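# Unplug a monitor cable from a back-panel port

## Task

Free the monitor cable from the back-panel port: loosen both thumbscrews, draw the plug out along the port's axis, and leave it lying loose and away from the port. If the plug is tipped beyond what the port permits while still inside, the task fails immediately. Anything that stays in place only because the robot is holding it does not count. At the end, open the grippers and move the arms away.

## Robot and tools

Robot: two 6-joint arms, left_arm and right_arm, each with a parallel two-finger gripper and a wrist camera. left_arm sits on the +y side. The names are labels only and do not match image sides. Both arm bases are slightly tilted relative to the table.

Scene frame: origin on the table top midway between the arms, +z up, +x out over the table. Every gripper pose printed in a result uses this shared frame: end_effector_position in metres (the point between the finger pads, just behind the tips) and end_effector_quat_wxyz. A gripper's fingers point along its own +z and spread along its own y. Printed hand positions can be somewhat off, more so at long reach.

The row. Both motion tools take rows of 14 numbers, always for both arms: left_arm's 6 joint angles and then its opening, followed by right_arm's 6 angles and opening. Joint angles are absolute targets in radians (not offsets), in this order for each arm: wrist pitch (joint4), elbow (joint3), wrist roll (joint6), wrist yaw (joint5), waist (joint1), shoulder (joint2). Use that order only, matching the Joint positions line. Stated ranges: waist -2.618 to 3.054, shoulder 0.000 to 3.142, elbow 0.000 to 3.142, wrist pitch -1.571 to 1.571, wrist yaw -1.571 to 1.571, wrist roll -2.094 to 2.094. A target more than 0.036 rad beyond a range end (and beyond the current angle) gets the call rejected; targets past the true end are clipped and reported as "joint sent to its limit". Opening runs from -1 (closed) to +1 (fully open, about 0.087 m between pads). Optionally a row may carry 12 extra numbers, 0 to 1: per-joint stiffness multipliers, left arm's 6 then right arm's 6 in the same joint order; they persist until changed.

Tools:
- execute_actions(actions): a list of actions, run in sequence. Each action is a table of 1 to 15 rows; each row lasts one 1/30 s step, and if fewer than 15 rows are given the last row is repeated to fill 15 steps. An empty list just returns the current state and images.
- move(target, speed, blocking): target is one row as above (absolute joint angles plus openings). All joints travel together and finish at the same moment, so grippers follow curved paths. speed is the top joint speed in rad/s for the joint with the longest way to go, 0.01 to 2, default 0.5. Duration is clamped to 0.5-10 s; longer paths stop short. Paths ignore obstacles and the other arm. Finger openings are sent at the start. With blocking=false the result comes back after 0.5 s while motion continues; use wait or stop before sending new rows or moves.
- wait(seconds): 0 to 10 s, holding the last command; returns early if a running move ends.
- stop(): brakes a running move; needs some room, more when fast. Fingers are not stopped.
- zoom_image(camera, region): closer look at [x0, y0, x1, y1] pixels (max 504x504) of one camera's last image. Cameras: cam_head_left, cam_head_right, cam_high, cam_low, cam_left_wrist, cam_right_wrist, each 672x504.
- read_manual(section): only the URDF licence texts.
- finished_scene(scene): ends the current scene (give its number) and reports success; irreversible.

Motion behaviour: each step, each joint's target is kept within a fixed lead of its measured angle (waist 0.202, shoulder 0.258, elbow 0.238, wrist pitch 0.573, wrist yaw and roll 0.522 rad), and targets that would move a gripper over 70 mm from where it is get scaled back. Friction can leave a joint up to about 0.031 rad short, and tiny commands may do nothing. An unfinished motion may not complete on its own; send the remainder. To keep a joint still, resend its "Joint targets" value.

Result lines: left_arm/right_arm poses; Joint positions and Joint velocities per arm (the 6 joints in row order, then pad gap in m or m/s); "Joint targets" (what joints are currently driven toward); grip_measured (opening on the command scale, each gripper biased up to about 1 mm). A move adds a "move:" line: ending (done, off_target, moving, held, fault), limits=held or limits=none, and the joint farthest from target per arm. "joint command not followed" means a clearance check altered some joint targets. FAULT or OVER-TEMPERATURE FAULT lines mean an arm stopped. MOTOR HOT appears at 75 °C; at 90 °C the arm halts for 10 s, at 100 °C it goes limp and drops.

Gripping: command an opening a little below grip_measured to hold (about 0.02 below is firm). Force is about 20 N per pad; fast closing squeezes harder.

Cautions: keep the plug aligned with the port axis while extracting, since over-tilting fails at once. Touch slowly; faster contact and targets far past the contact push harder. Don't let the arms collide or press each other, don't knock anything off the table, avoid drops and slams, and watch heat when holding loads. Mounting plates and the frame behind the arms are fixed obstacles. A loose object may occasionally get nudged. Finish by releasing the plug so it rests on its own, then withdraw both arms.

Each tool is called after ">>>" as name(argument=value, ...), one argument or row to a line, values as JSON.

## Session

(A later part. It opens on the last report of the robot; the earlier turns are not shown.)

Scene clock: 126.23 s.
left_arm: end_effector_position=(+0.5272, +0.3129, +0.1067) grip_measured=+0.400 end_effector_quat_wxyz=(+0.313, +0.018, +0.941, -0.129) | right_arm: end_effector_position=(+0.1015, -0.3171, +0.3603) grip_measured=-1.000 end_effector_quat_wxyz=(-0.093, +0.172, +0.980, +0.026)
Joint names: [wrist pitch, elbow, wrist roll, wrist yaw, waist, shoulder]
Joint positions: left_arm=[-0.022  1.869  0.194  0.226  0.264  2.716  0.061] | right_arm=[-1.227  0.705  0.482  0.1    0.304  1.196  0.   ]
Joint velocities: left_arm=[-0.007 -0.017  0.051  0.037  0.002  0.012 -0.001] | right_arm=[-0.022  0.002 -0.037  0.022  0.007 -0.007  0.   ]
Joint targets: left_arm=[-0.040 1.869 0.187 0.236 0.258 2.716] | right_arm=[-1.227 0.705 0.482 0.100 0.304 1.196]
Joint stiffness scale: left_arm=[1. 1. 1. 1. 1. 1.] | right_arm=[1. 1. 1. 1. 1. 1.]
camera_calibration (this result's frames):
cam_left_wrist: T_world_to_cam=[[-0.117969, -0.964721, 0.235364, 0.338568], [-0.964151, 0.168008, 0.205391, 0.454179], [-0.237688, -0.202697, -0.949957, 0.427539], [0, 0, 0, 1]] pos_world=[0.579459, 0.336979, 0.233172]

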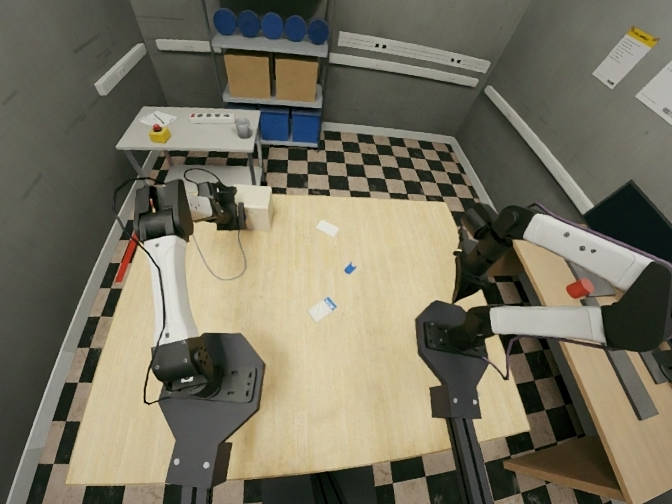

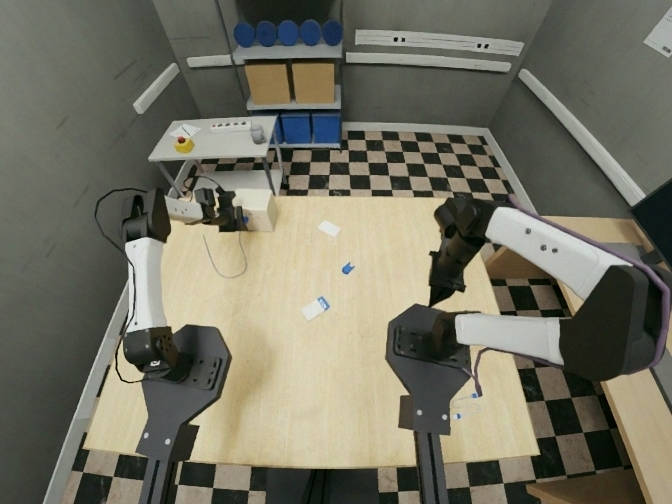

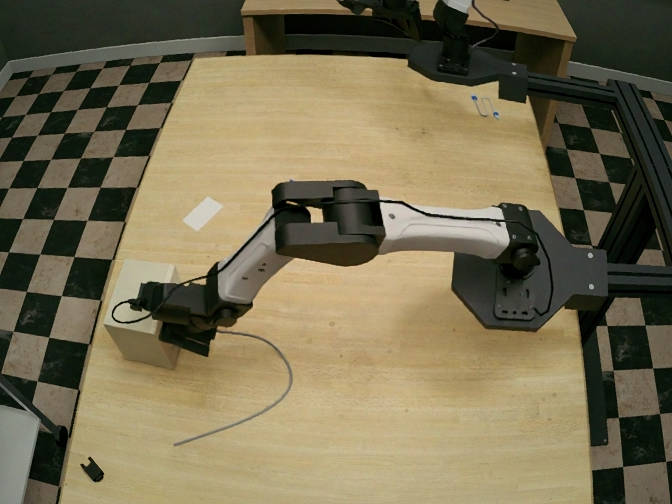

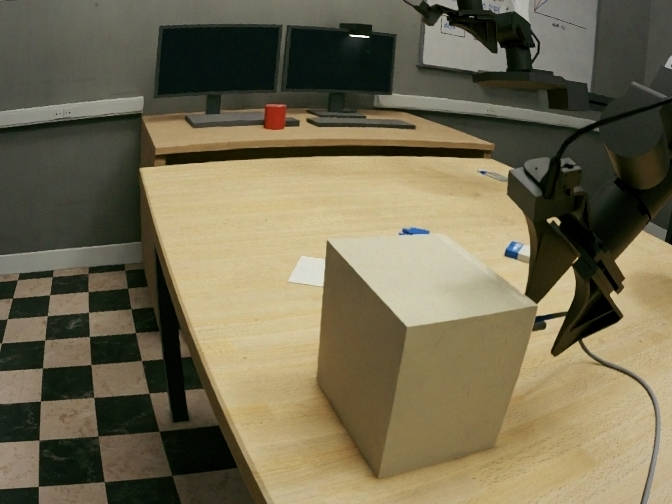

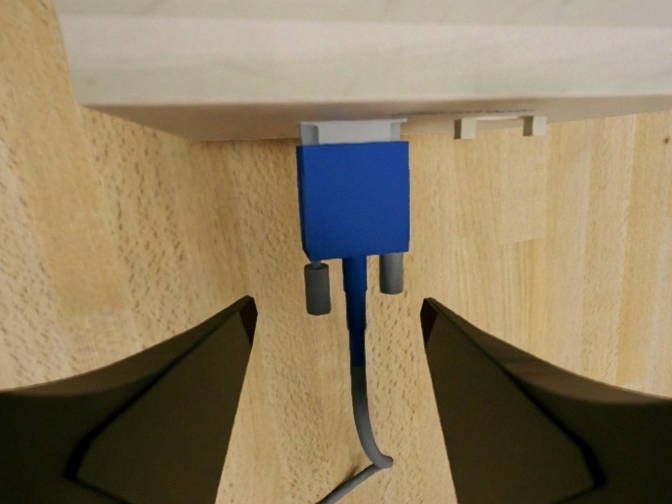

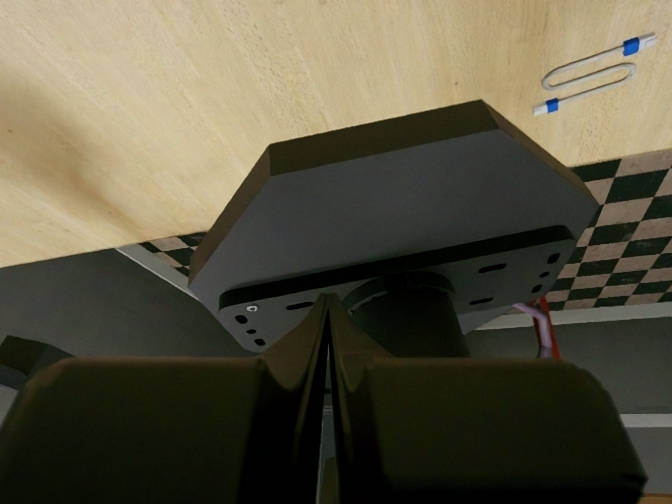

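>>> move(
  target=[0.142,1.908,0.187,0.236,0.258,2.835,0.4,-1.227,0.705,0.482,0.1,0.304,1.196,-1],
  speed=0.15,
)

>>> execute_actions(
  actions=[
    [[0.142,1.885,0.195,0.22,0.266,2.815,0.26,-1.227,0.705,0.482,0.1,0.304,1.196,-1]],
    [[0.142,1.88,0.205,0.18,0.278,2.812,0.19,-1.227,0.705,0.482,0.1,0.304,1.196,-1]],
  ],
)

>>> zoom_image(
  camera="cam_left_wrist",
  region=[260, 180, 520, 420],
)

Scene clock: 129.17 s.
left_arm: end_effector_position=(+0.5384, +0.3096, +0.0755) grip_measured=+0.400 end_effector_quat_wxyz=(+0.349, +0.019, +0.929, -0.121) | right_arm: end_effector_position=(+0.1015, -0.3171, +0.3603) grip_measured=-1.000 end_effector_quat_wxyz=(-0.093, +0.172, +0.980, +0.026)
Joint names: [wrist pitch, elbow, wrist roll, wrist yaw, waist, shoulder]
Joint positions: left_arm=[0.135 1.892 0.193 0.226 0.264 2.817 0.061] | right_arm=[-1.227  0.705  0.482  0.1    0.304  1.196  0.   ]
Joint velocities: left_arm=[-0.007 -0.017 -0.022 -0.007 -0.007 -0.007 -0.001] | right_arm=[-0.022  0.012 -0.037  0.007 -0.002 -0.007  0.   ]
Joint targets: left_arm=[0.142 1.908 0.187 0.236 0.258 2.835] | right_arm=[-1.227 0.705 0.482 0.100 0.304 1.196]
Joint stiffness scale: left_arm=[1. 1. 1. 1. 1. 1.] | right_arm=[1. 1. 1. 1. 1. 1.]
move: done; limits=none; left_arm: farthest joint: the shoulder, 0.018 radians from its target (0.119 radians at the start); right_arm: farthest joint: the waist, 0.000 radians from its target (0.000 radians at the start)
camera_calibration (this result's frames):
cam_left_wrist: T_world_to_cam=[[-0.123065, -0.969077, 0.213882, 0.34974], [-0.979109, 0.153715, 0.133103, 0.489915], [-0.161864, -0.193033, -0.967749, 0.3574], [0, 0, 0, 1]] pos_world=[0.580572, 0.332608, 0.205861]

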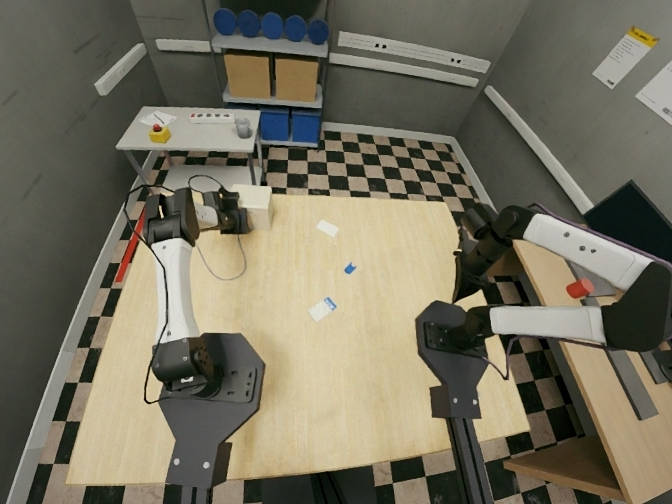

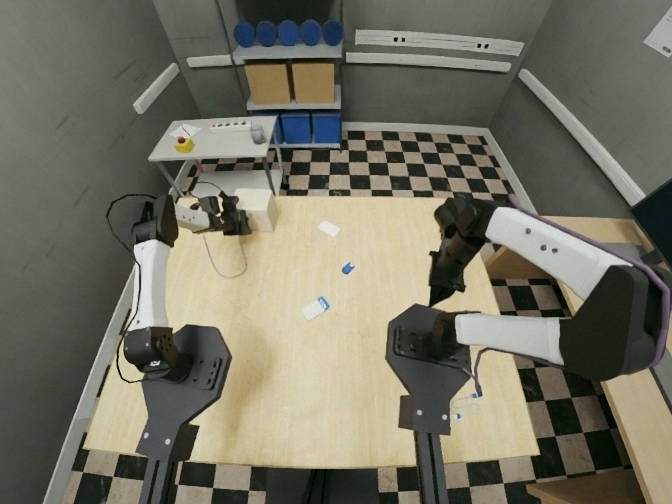

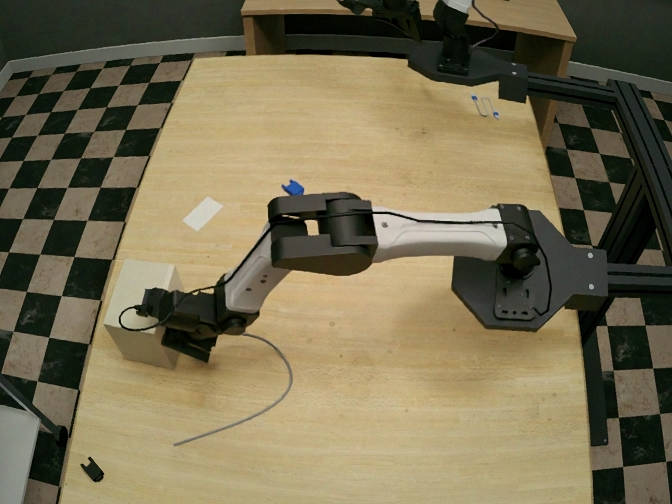

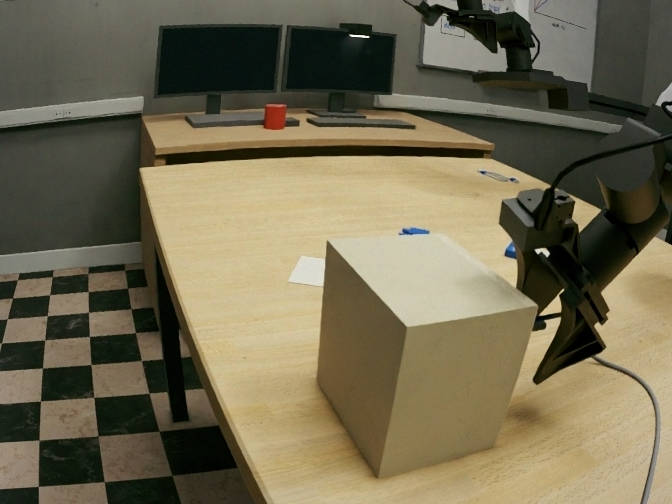

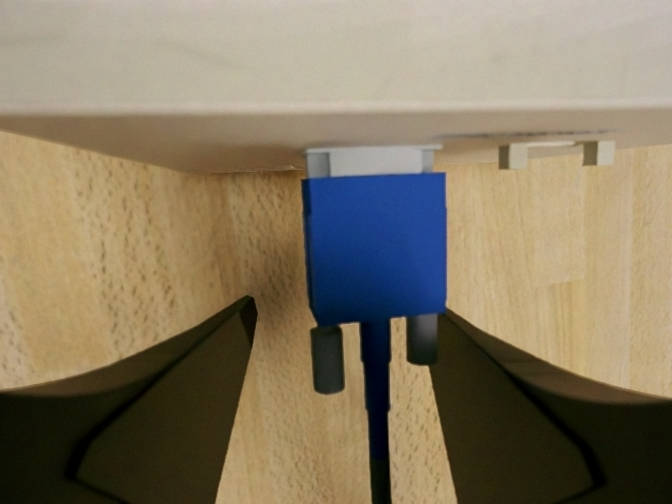

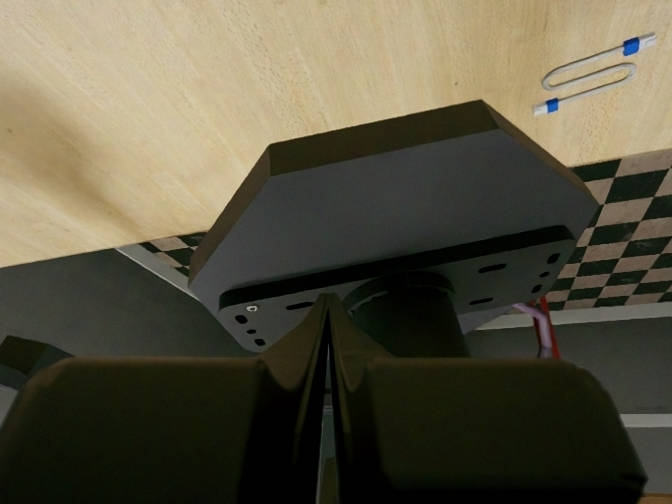

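Scene clock: 130.17 s.
left_arm: end_effector_position=(+0.5385, +0.3119, +0.0749) grip_measured=+0.190 end_effector_quat_wxyz=(+0.349, +0.018, +0.930, -0.114) | right_arm: end_effector_position=(+0.1015, -0.3171, +0.3603) grip_measured=-1.000 end_effector_quat_wxyz=(-0.093, +0.172, +0.980, +0.026)
Joint names: [wrist pitch, elbow, wrist roll, wrist yaw, waist, shoulder]
Joint positions: left_arm=[0.136 1.892 0.196 0.213 0.264 2.817 0.052] | right_arm=[-1.227  0.705  0.482  0.1    0.304  1.196  0.   ]
Joint velocities: left_arm=[-0.037 -0.017 -0.081 -0.007  0.007  0.007 -0.   ] | right_arm=[-0.022  0.002  0.007  0.022 -0.022 -0.007  0.   ]
Joint targets: left_arm=[0.142 1.880 0.205 0.180 0.278 2.812] | right_arm=[-1.227 0.705 0.482 0.100 0.304 1.196]
Joint stiffness scale: left_arm=[1. 1. 1. 1. 1. 1.] | right_arm=[1. 1. 1. 1. 1. 1.]
camera_calibration (this result's frames):
cam_left_wrist: T_world_to_cam=[[-0.117199, -0.97226, 0.202421, 0.350836], [-0.97975, 0.146514, 0.13647, 0.492012], [-0.162342, -0.182328, -0.969743, 0.354338], [0, 0, 0, 1]] pos_world=[0.58069, 0.333622, 0.205456]

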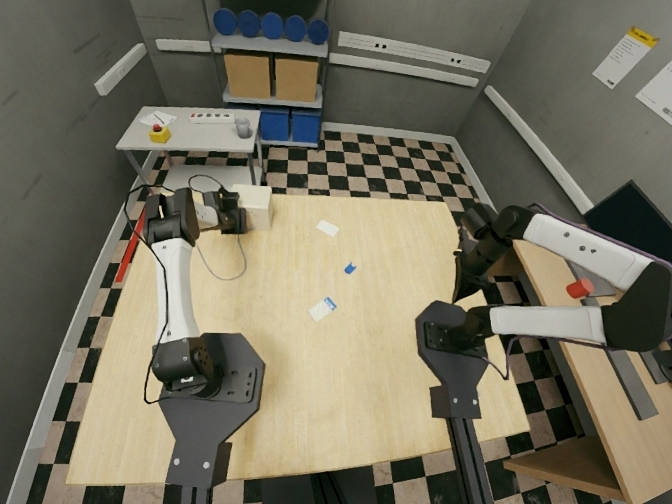

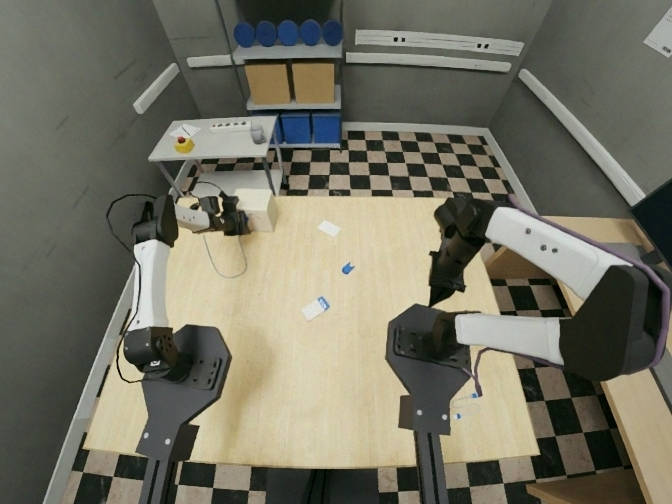

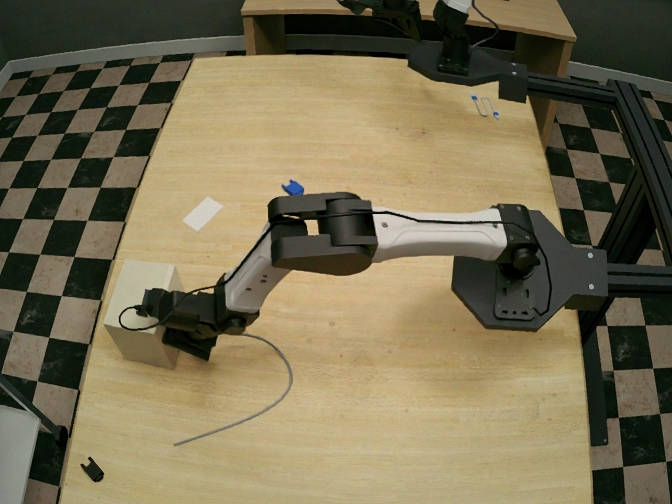

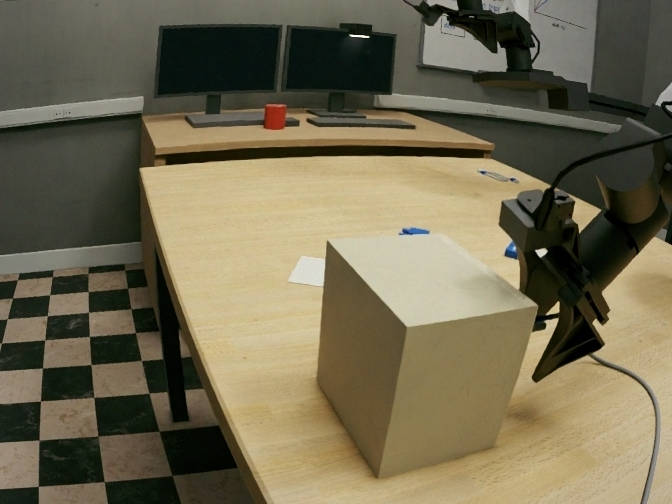

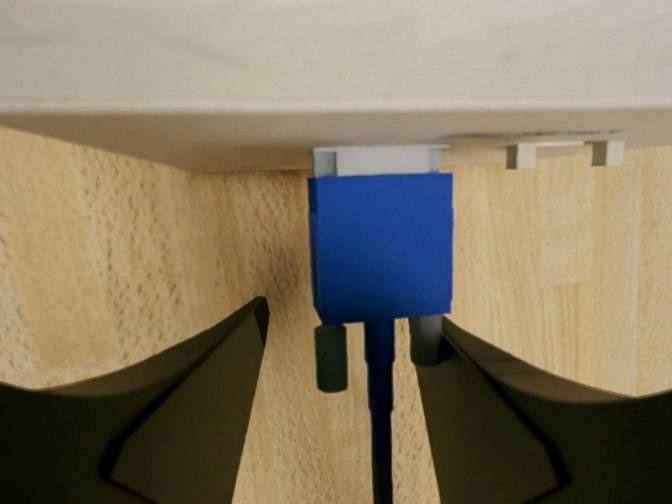

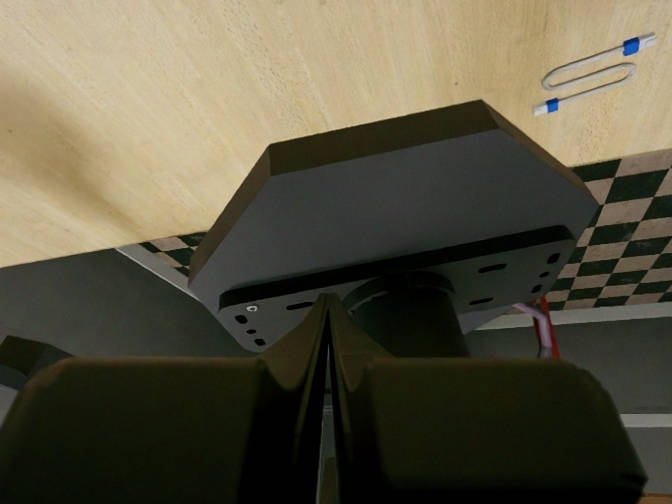

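Region (260, 180, 520, 420) of cam_left_wrist's 672x504 image, scaled by 1.938, with more detail than that image has; it fills the top 465 rows of this view, and the rest is white.

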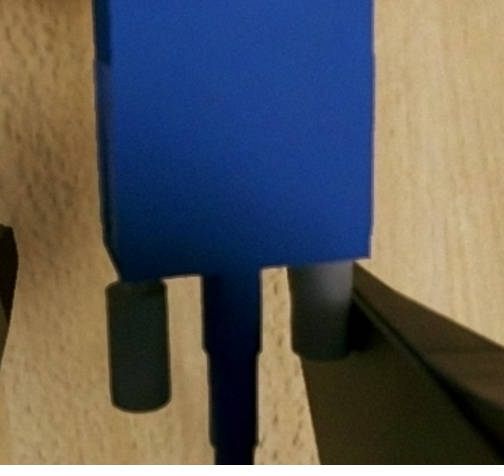

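Half stroke first.

>>> execute_actions(
  actions=[
    [[0.144,1.865,0.208,0.155,0.28,2.79,0.18,-1.227,0.705,0.482,0.1,0.304,1.196,-1]],
    [[0.144,1.851,0.208,0.155,0.28,2.77,0.18,-1.227,0.705,0.482,0.1,0.304,1.196,-1]],
    [[0.144,1.837,0.208,0.155,0.28,2.75,0.18,-1.227,0.705,0.482,0.1,0.304,1.196,-1]],
  ],
)

>>> zoom_image(
  camera="cam_left_wrist",
  region=[260, 180, 520, 420],
)

Scene clock: 131.97 s.
left_arm: end_effector_position=(+0.5358, +0.3150, +0.0875) grip_measured=+0.180 end_effector_quat_wxyz=(+0.348, +0.018, +0.931, -0.110) | right_arm: end_effector_position=(+0.1015, -0.3171, +0.3603) grip_measured=-1.000 end_effector_quat_wxyz=(-0.093, +0.172, +0.980, +0.026)
Joint names: [wrist pitch, elbow, wrist roll, wrist yaw, waist, shoulder]
Joint positions: left_arm=[0.129 1.849 0.198 0.206 0.264 2.769 0.052] | right_arm=[-1.227  0.705  0.482  0.1    0.304  1.196  0.   ]
Joint velocities: left_arm=[ 0.022 -0.012  0.007  0.022  0.002  0.012 -0.001] | right_arm=[-0.022 -0.007 -0.066 -0.007 -0.012  0.022  0.   ]
Joint targets: left_arm=[0.144 1.837 0.208 0.155 0.280 2.750] | right_arm=[-1.227 0.705 0.482 0.100 0.304 1.196]
Joint stiffness scale: left_arm=[1. 1. 1. 1. 1. 1.] | right_arm=[1. 1. 1. 1. 1. 1.]
camera_calibration (this result's frames):
cam_left_wrist: T_world_to_cam=[[-0.114054, -0.973971, 0.19589, 0.350381], [-0.979753, 0.142929, 0.1402, 0.488035], [-0.164549, -0.175934, -0.970552, 0.365906], [0, 0, 0, 1]] pos_world=[0.578325, 0.335882, 0.218072]

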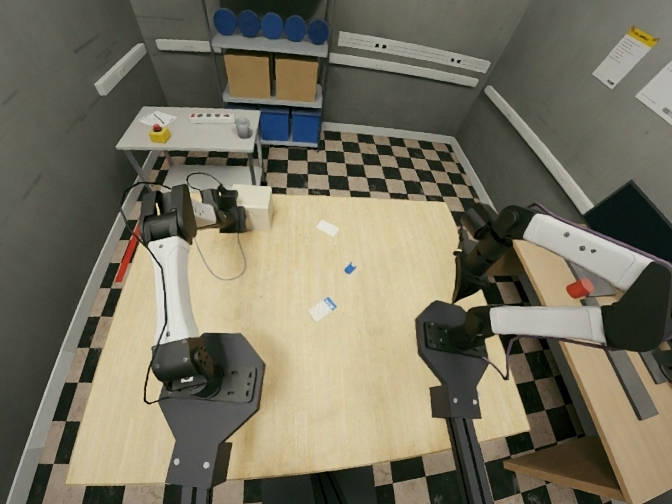

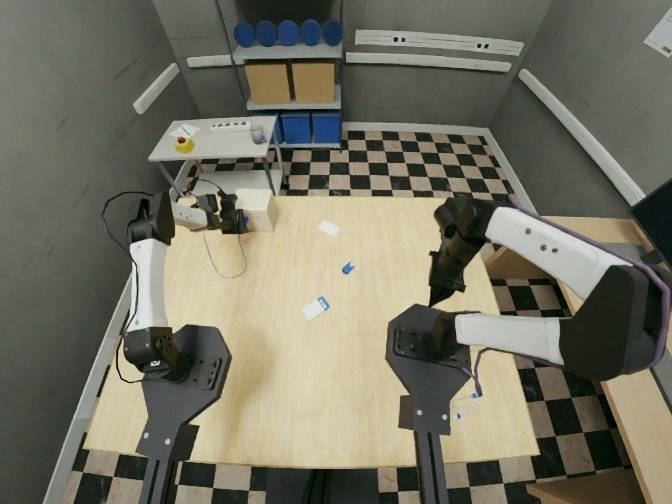

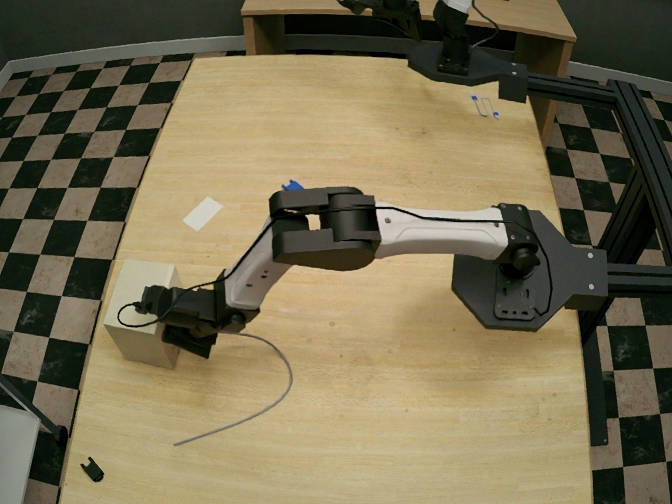

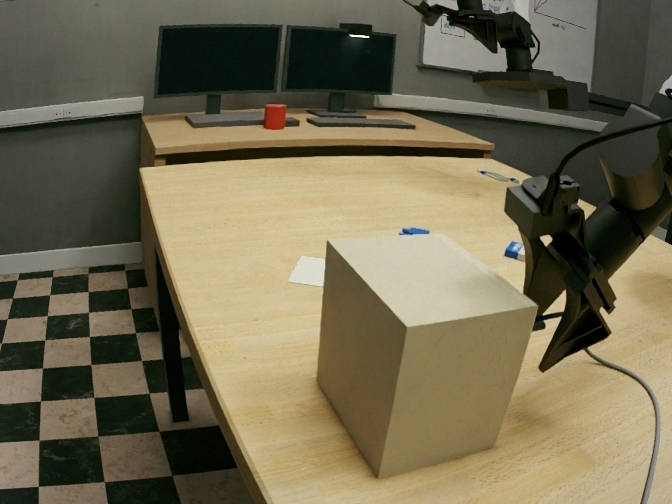

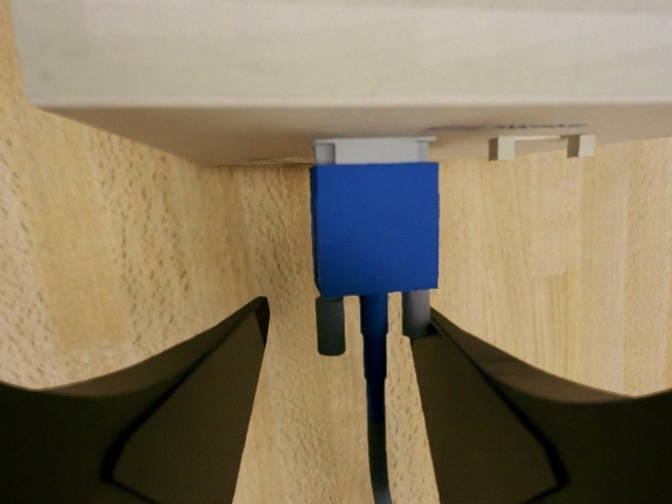

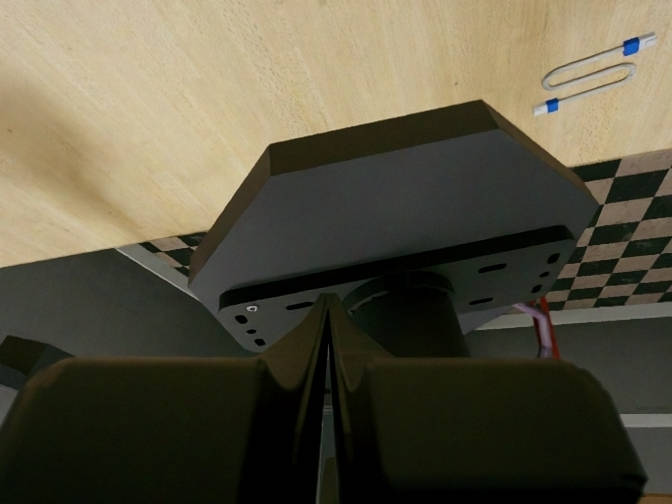

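Region (260, 180, 520, 420) of cam_left_wrist's 672x504 image, scaled by 1.938, with more detail than that image has; it fills the top 465 rows of this view, and the rest is white.

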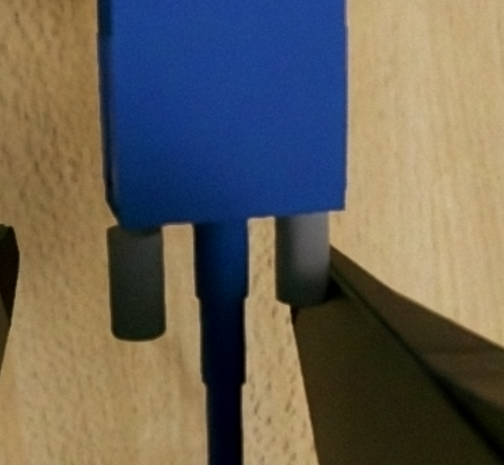

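>>> execute_actions(
  actions=[
    [[0.15,1.832,0.208,0.155,0.28,2.727,0.18,-1.227,0.705,0.482,0.1,0.304,1.196,-1]],
    [[0.15,1.815,0.208,0.155,0.28,2.704,0.18,-1.227,0.705,0.482,0.1,0.304,1.196,-1]],
    [[0.15,1.80,0.208,0.155,0.28,2.684,0.18,-1.227,0.705,0.482,0.1,0.304,1.196,-1]],
  ],
)

>>> zoom_image(
  camera="cam_left_wrist",
  region=[260, 180, 520, 420],
)

Scene clock: 134.50 s.
left_arm: end_effector_position=(+0.5390, +0.3187, +0.1106) grip_measured=+0.180 end_effector_quat_wxyz=(+0.356, +0.019, +0.928, -0.109) | right_arm: end_effector_position=(+0.1015, -0.3171, +0.3603) grip_measured=-1.000 end_effector_quat_wxyz=(-0.093, +0.172, +0.980, +0.026)
Joint names: [wrist pitch, elbow, wrist roll, wrist yaw, waist, shoulder]
Joint positions: left_arm=[0.121 1.81  0.198 0.207 0.264 2.704 0.052] | right_arm=[-1.227  0.705  0.482  0.1    0.304  1.196  0.   ]
Joint velocities: left_arm=[ 0.022  0.012 -0.022 -0.022  0.012  0.007  0.001] | right_arm=[-0.007  0.002  0.022  0.051 -0.002 -0.012  0.   ]
Joint targets: left_arm=[0.150 1.800 0.208 0.155 0.280 2.684] | right_arm=[-1.227 0.705 0.482 0.100 0.304 1.196]
Joint stiffness scale: left_arm=[1. 1. 1. 1. 1. 1.] | right_arm=[1. 1. 1. 1. 1. 1.]
camera_calibration (this result's frames):
cam_left_wrist: T_world_to_cam=[[-0.116093, -0.974531, 0.191865, 0.351557], [-0.98225, 0.141301, 0.123364, 0.491127], [-0.147333, -0.174138, -0.973637, 0.380046], [0, 0, 0, 1]] pos_world=[0.579216, 0.339386, 0.241987]

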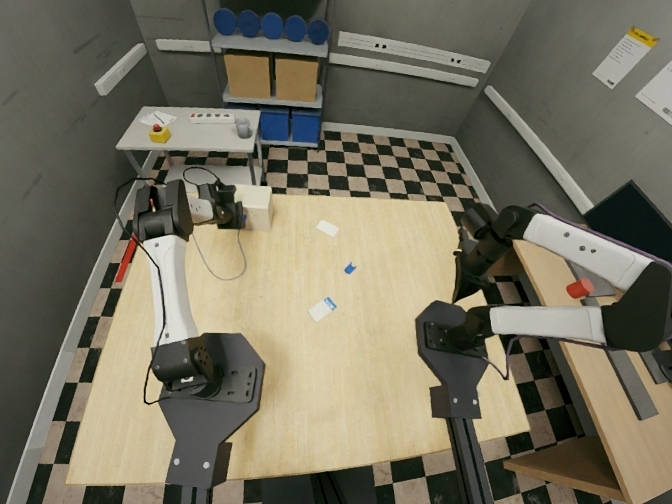

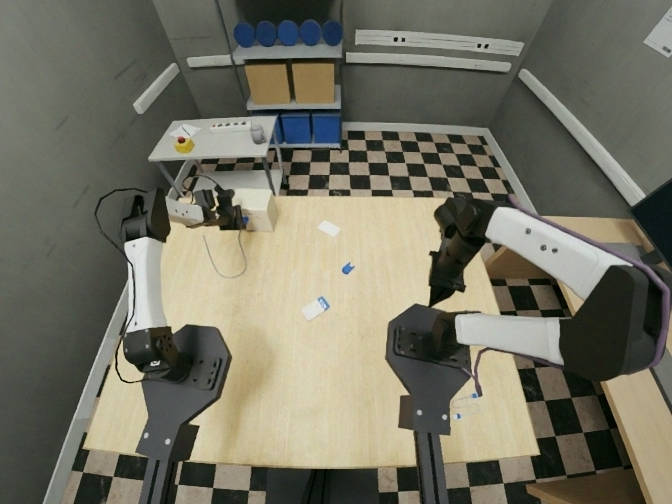

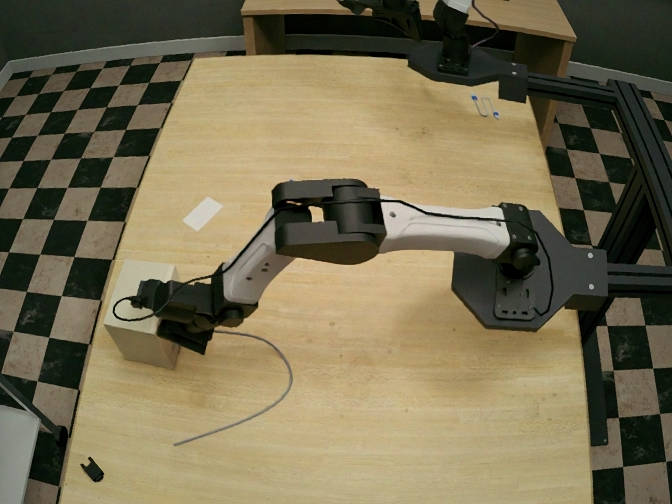

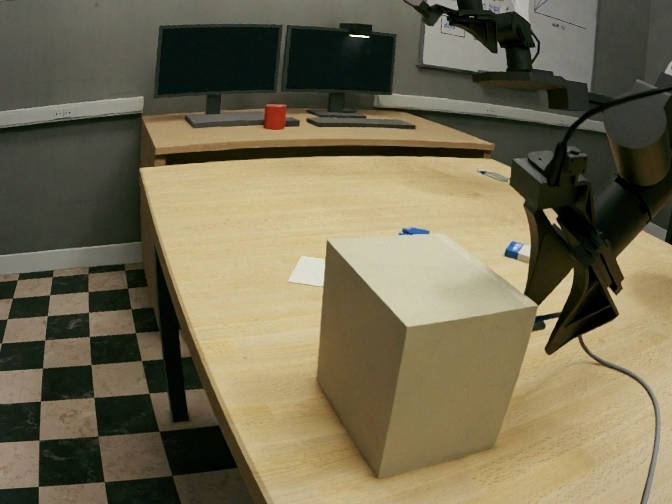

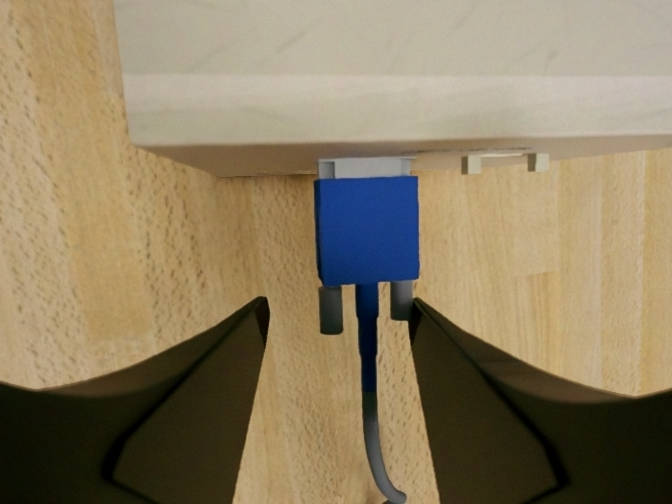

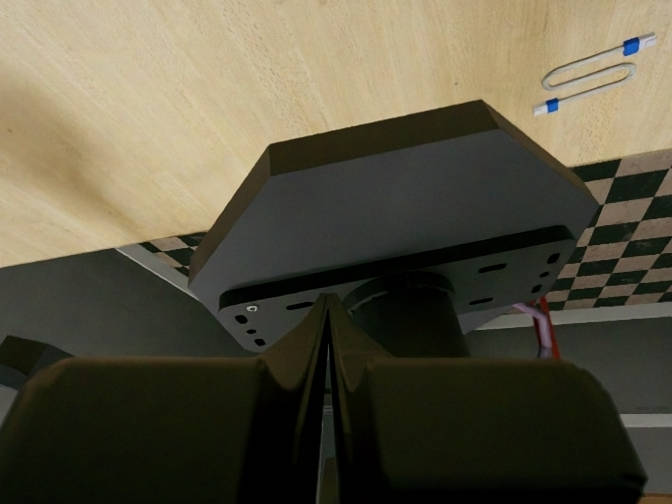

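Region (260, 180, 520, 420) of cam_left_wrist's 672x504 image, scaled by 1.938, with more detail than that image has; it fills the top 465 rows of this view, and the rest is white.

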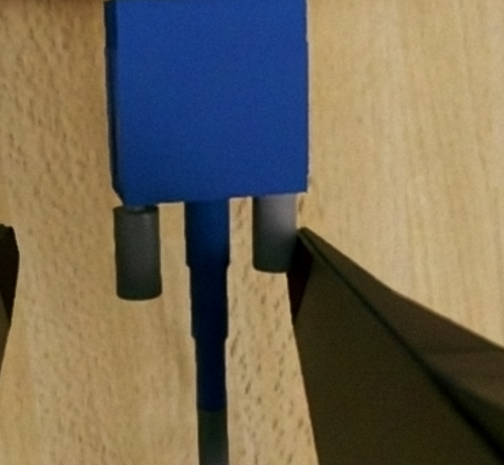

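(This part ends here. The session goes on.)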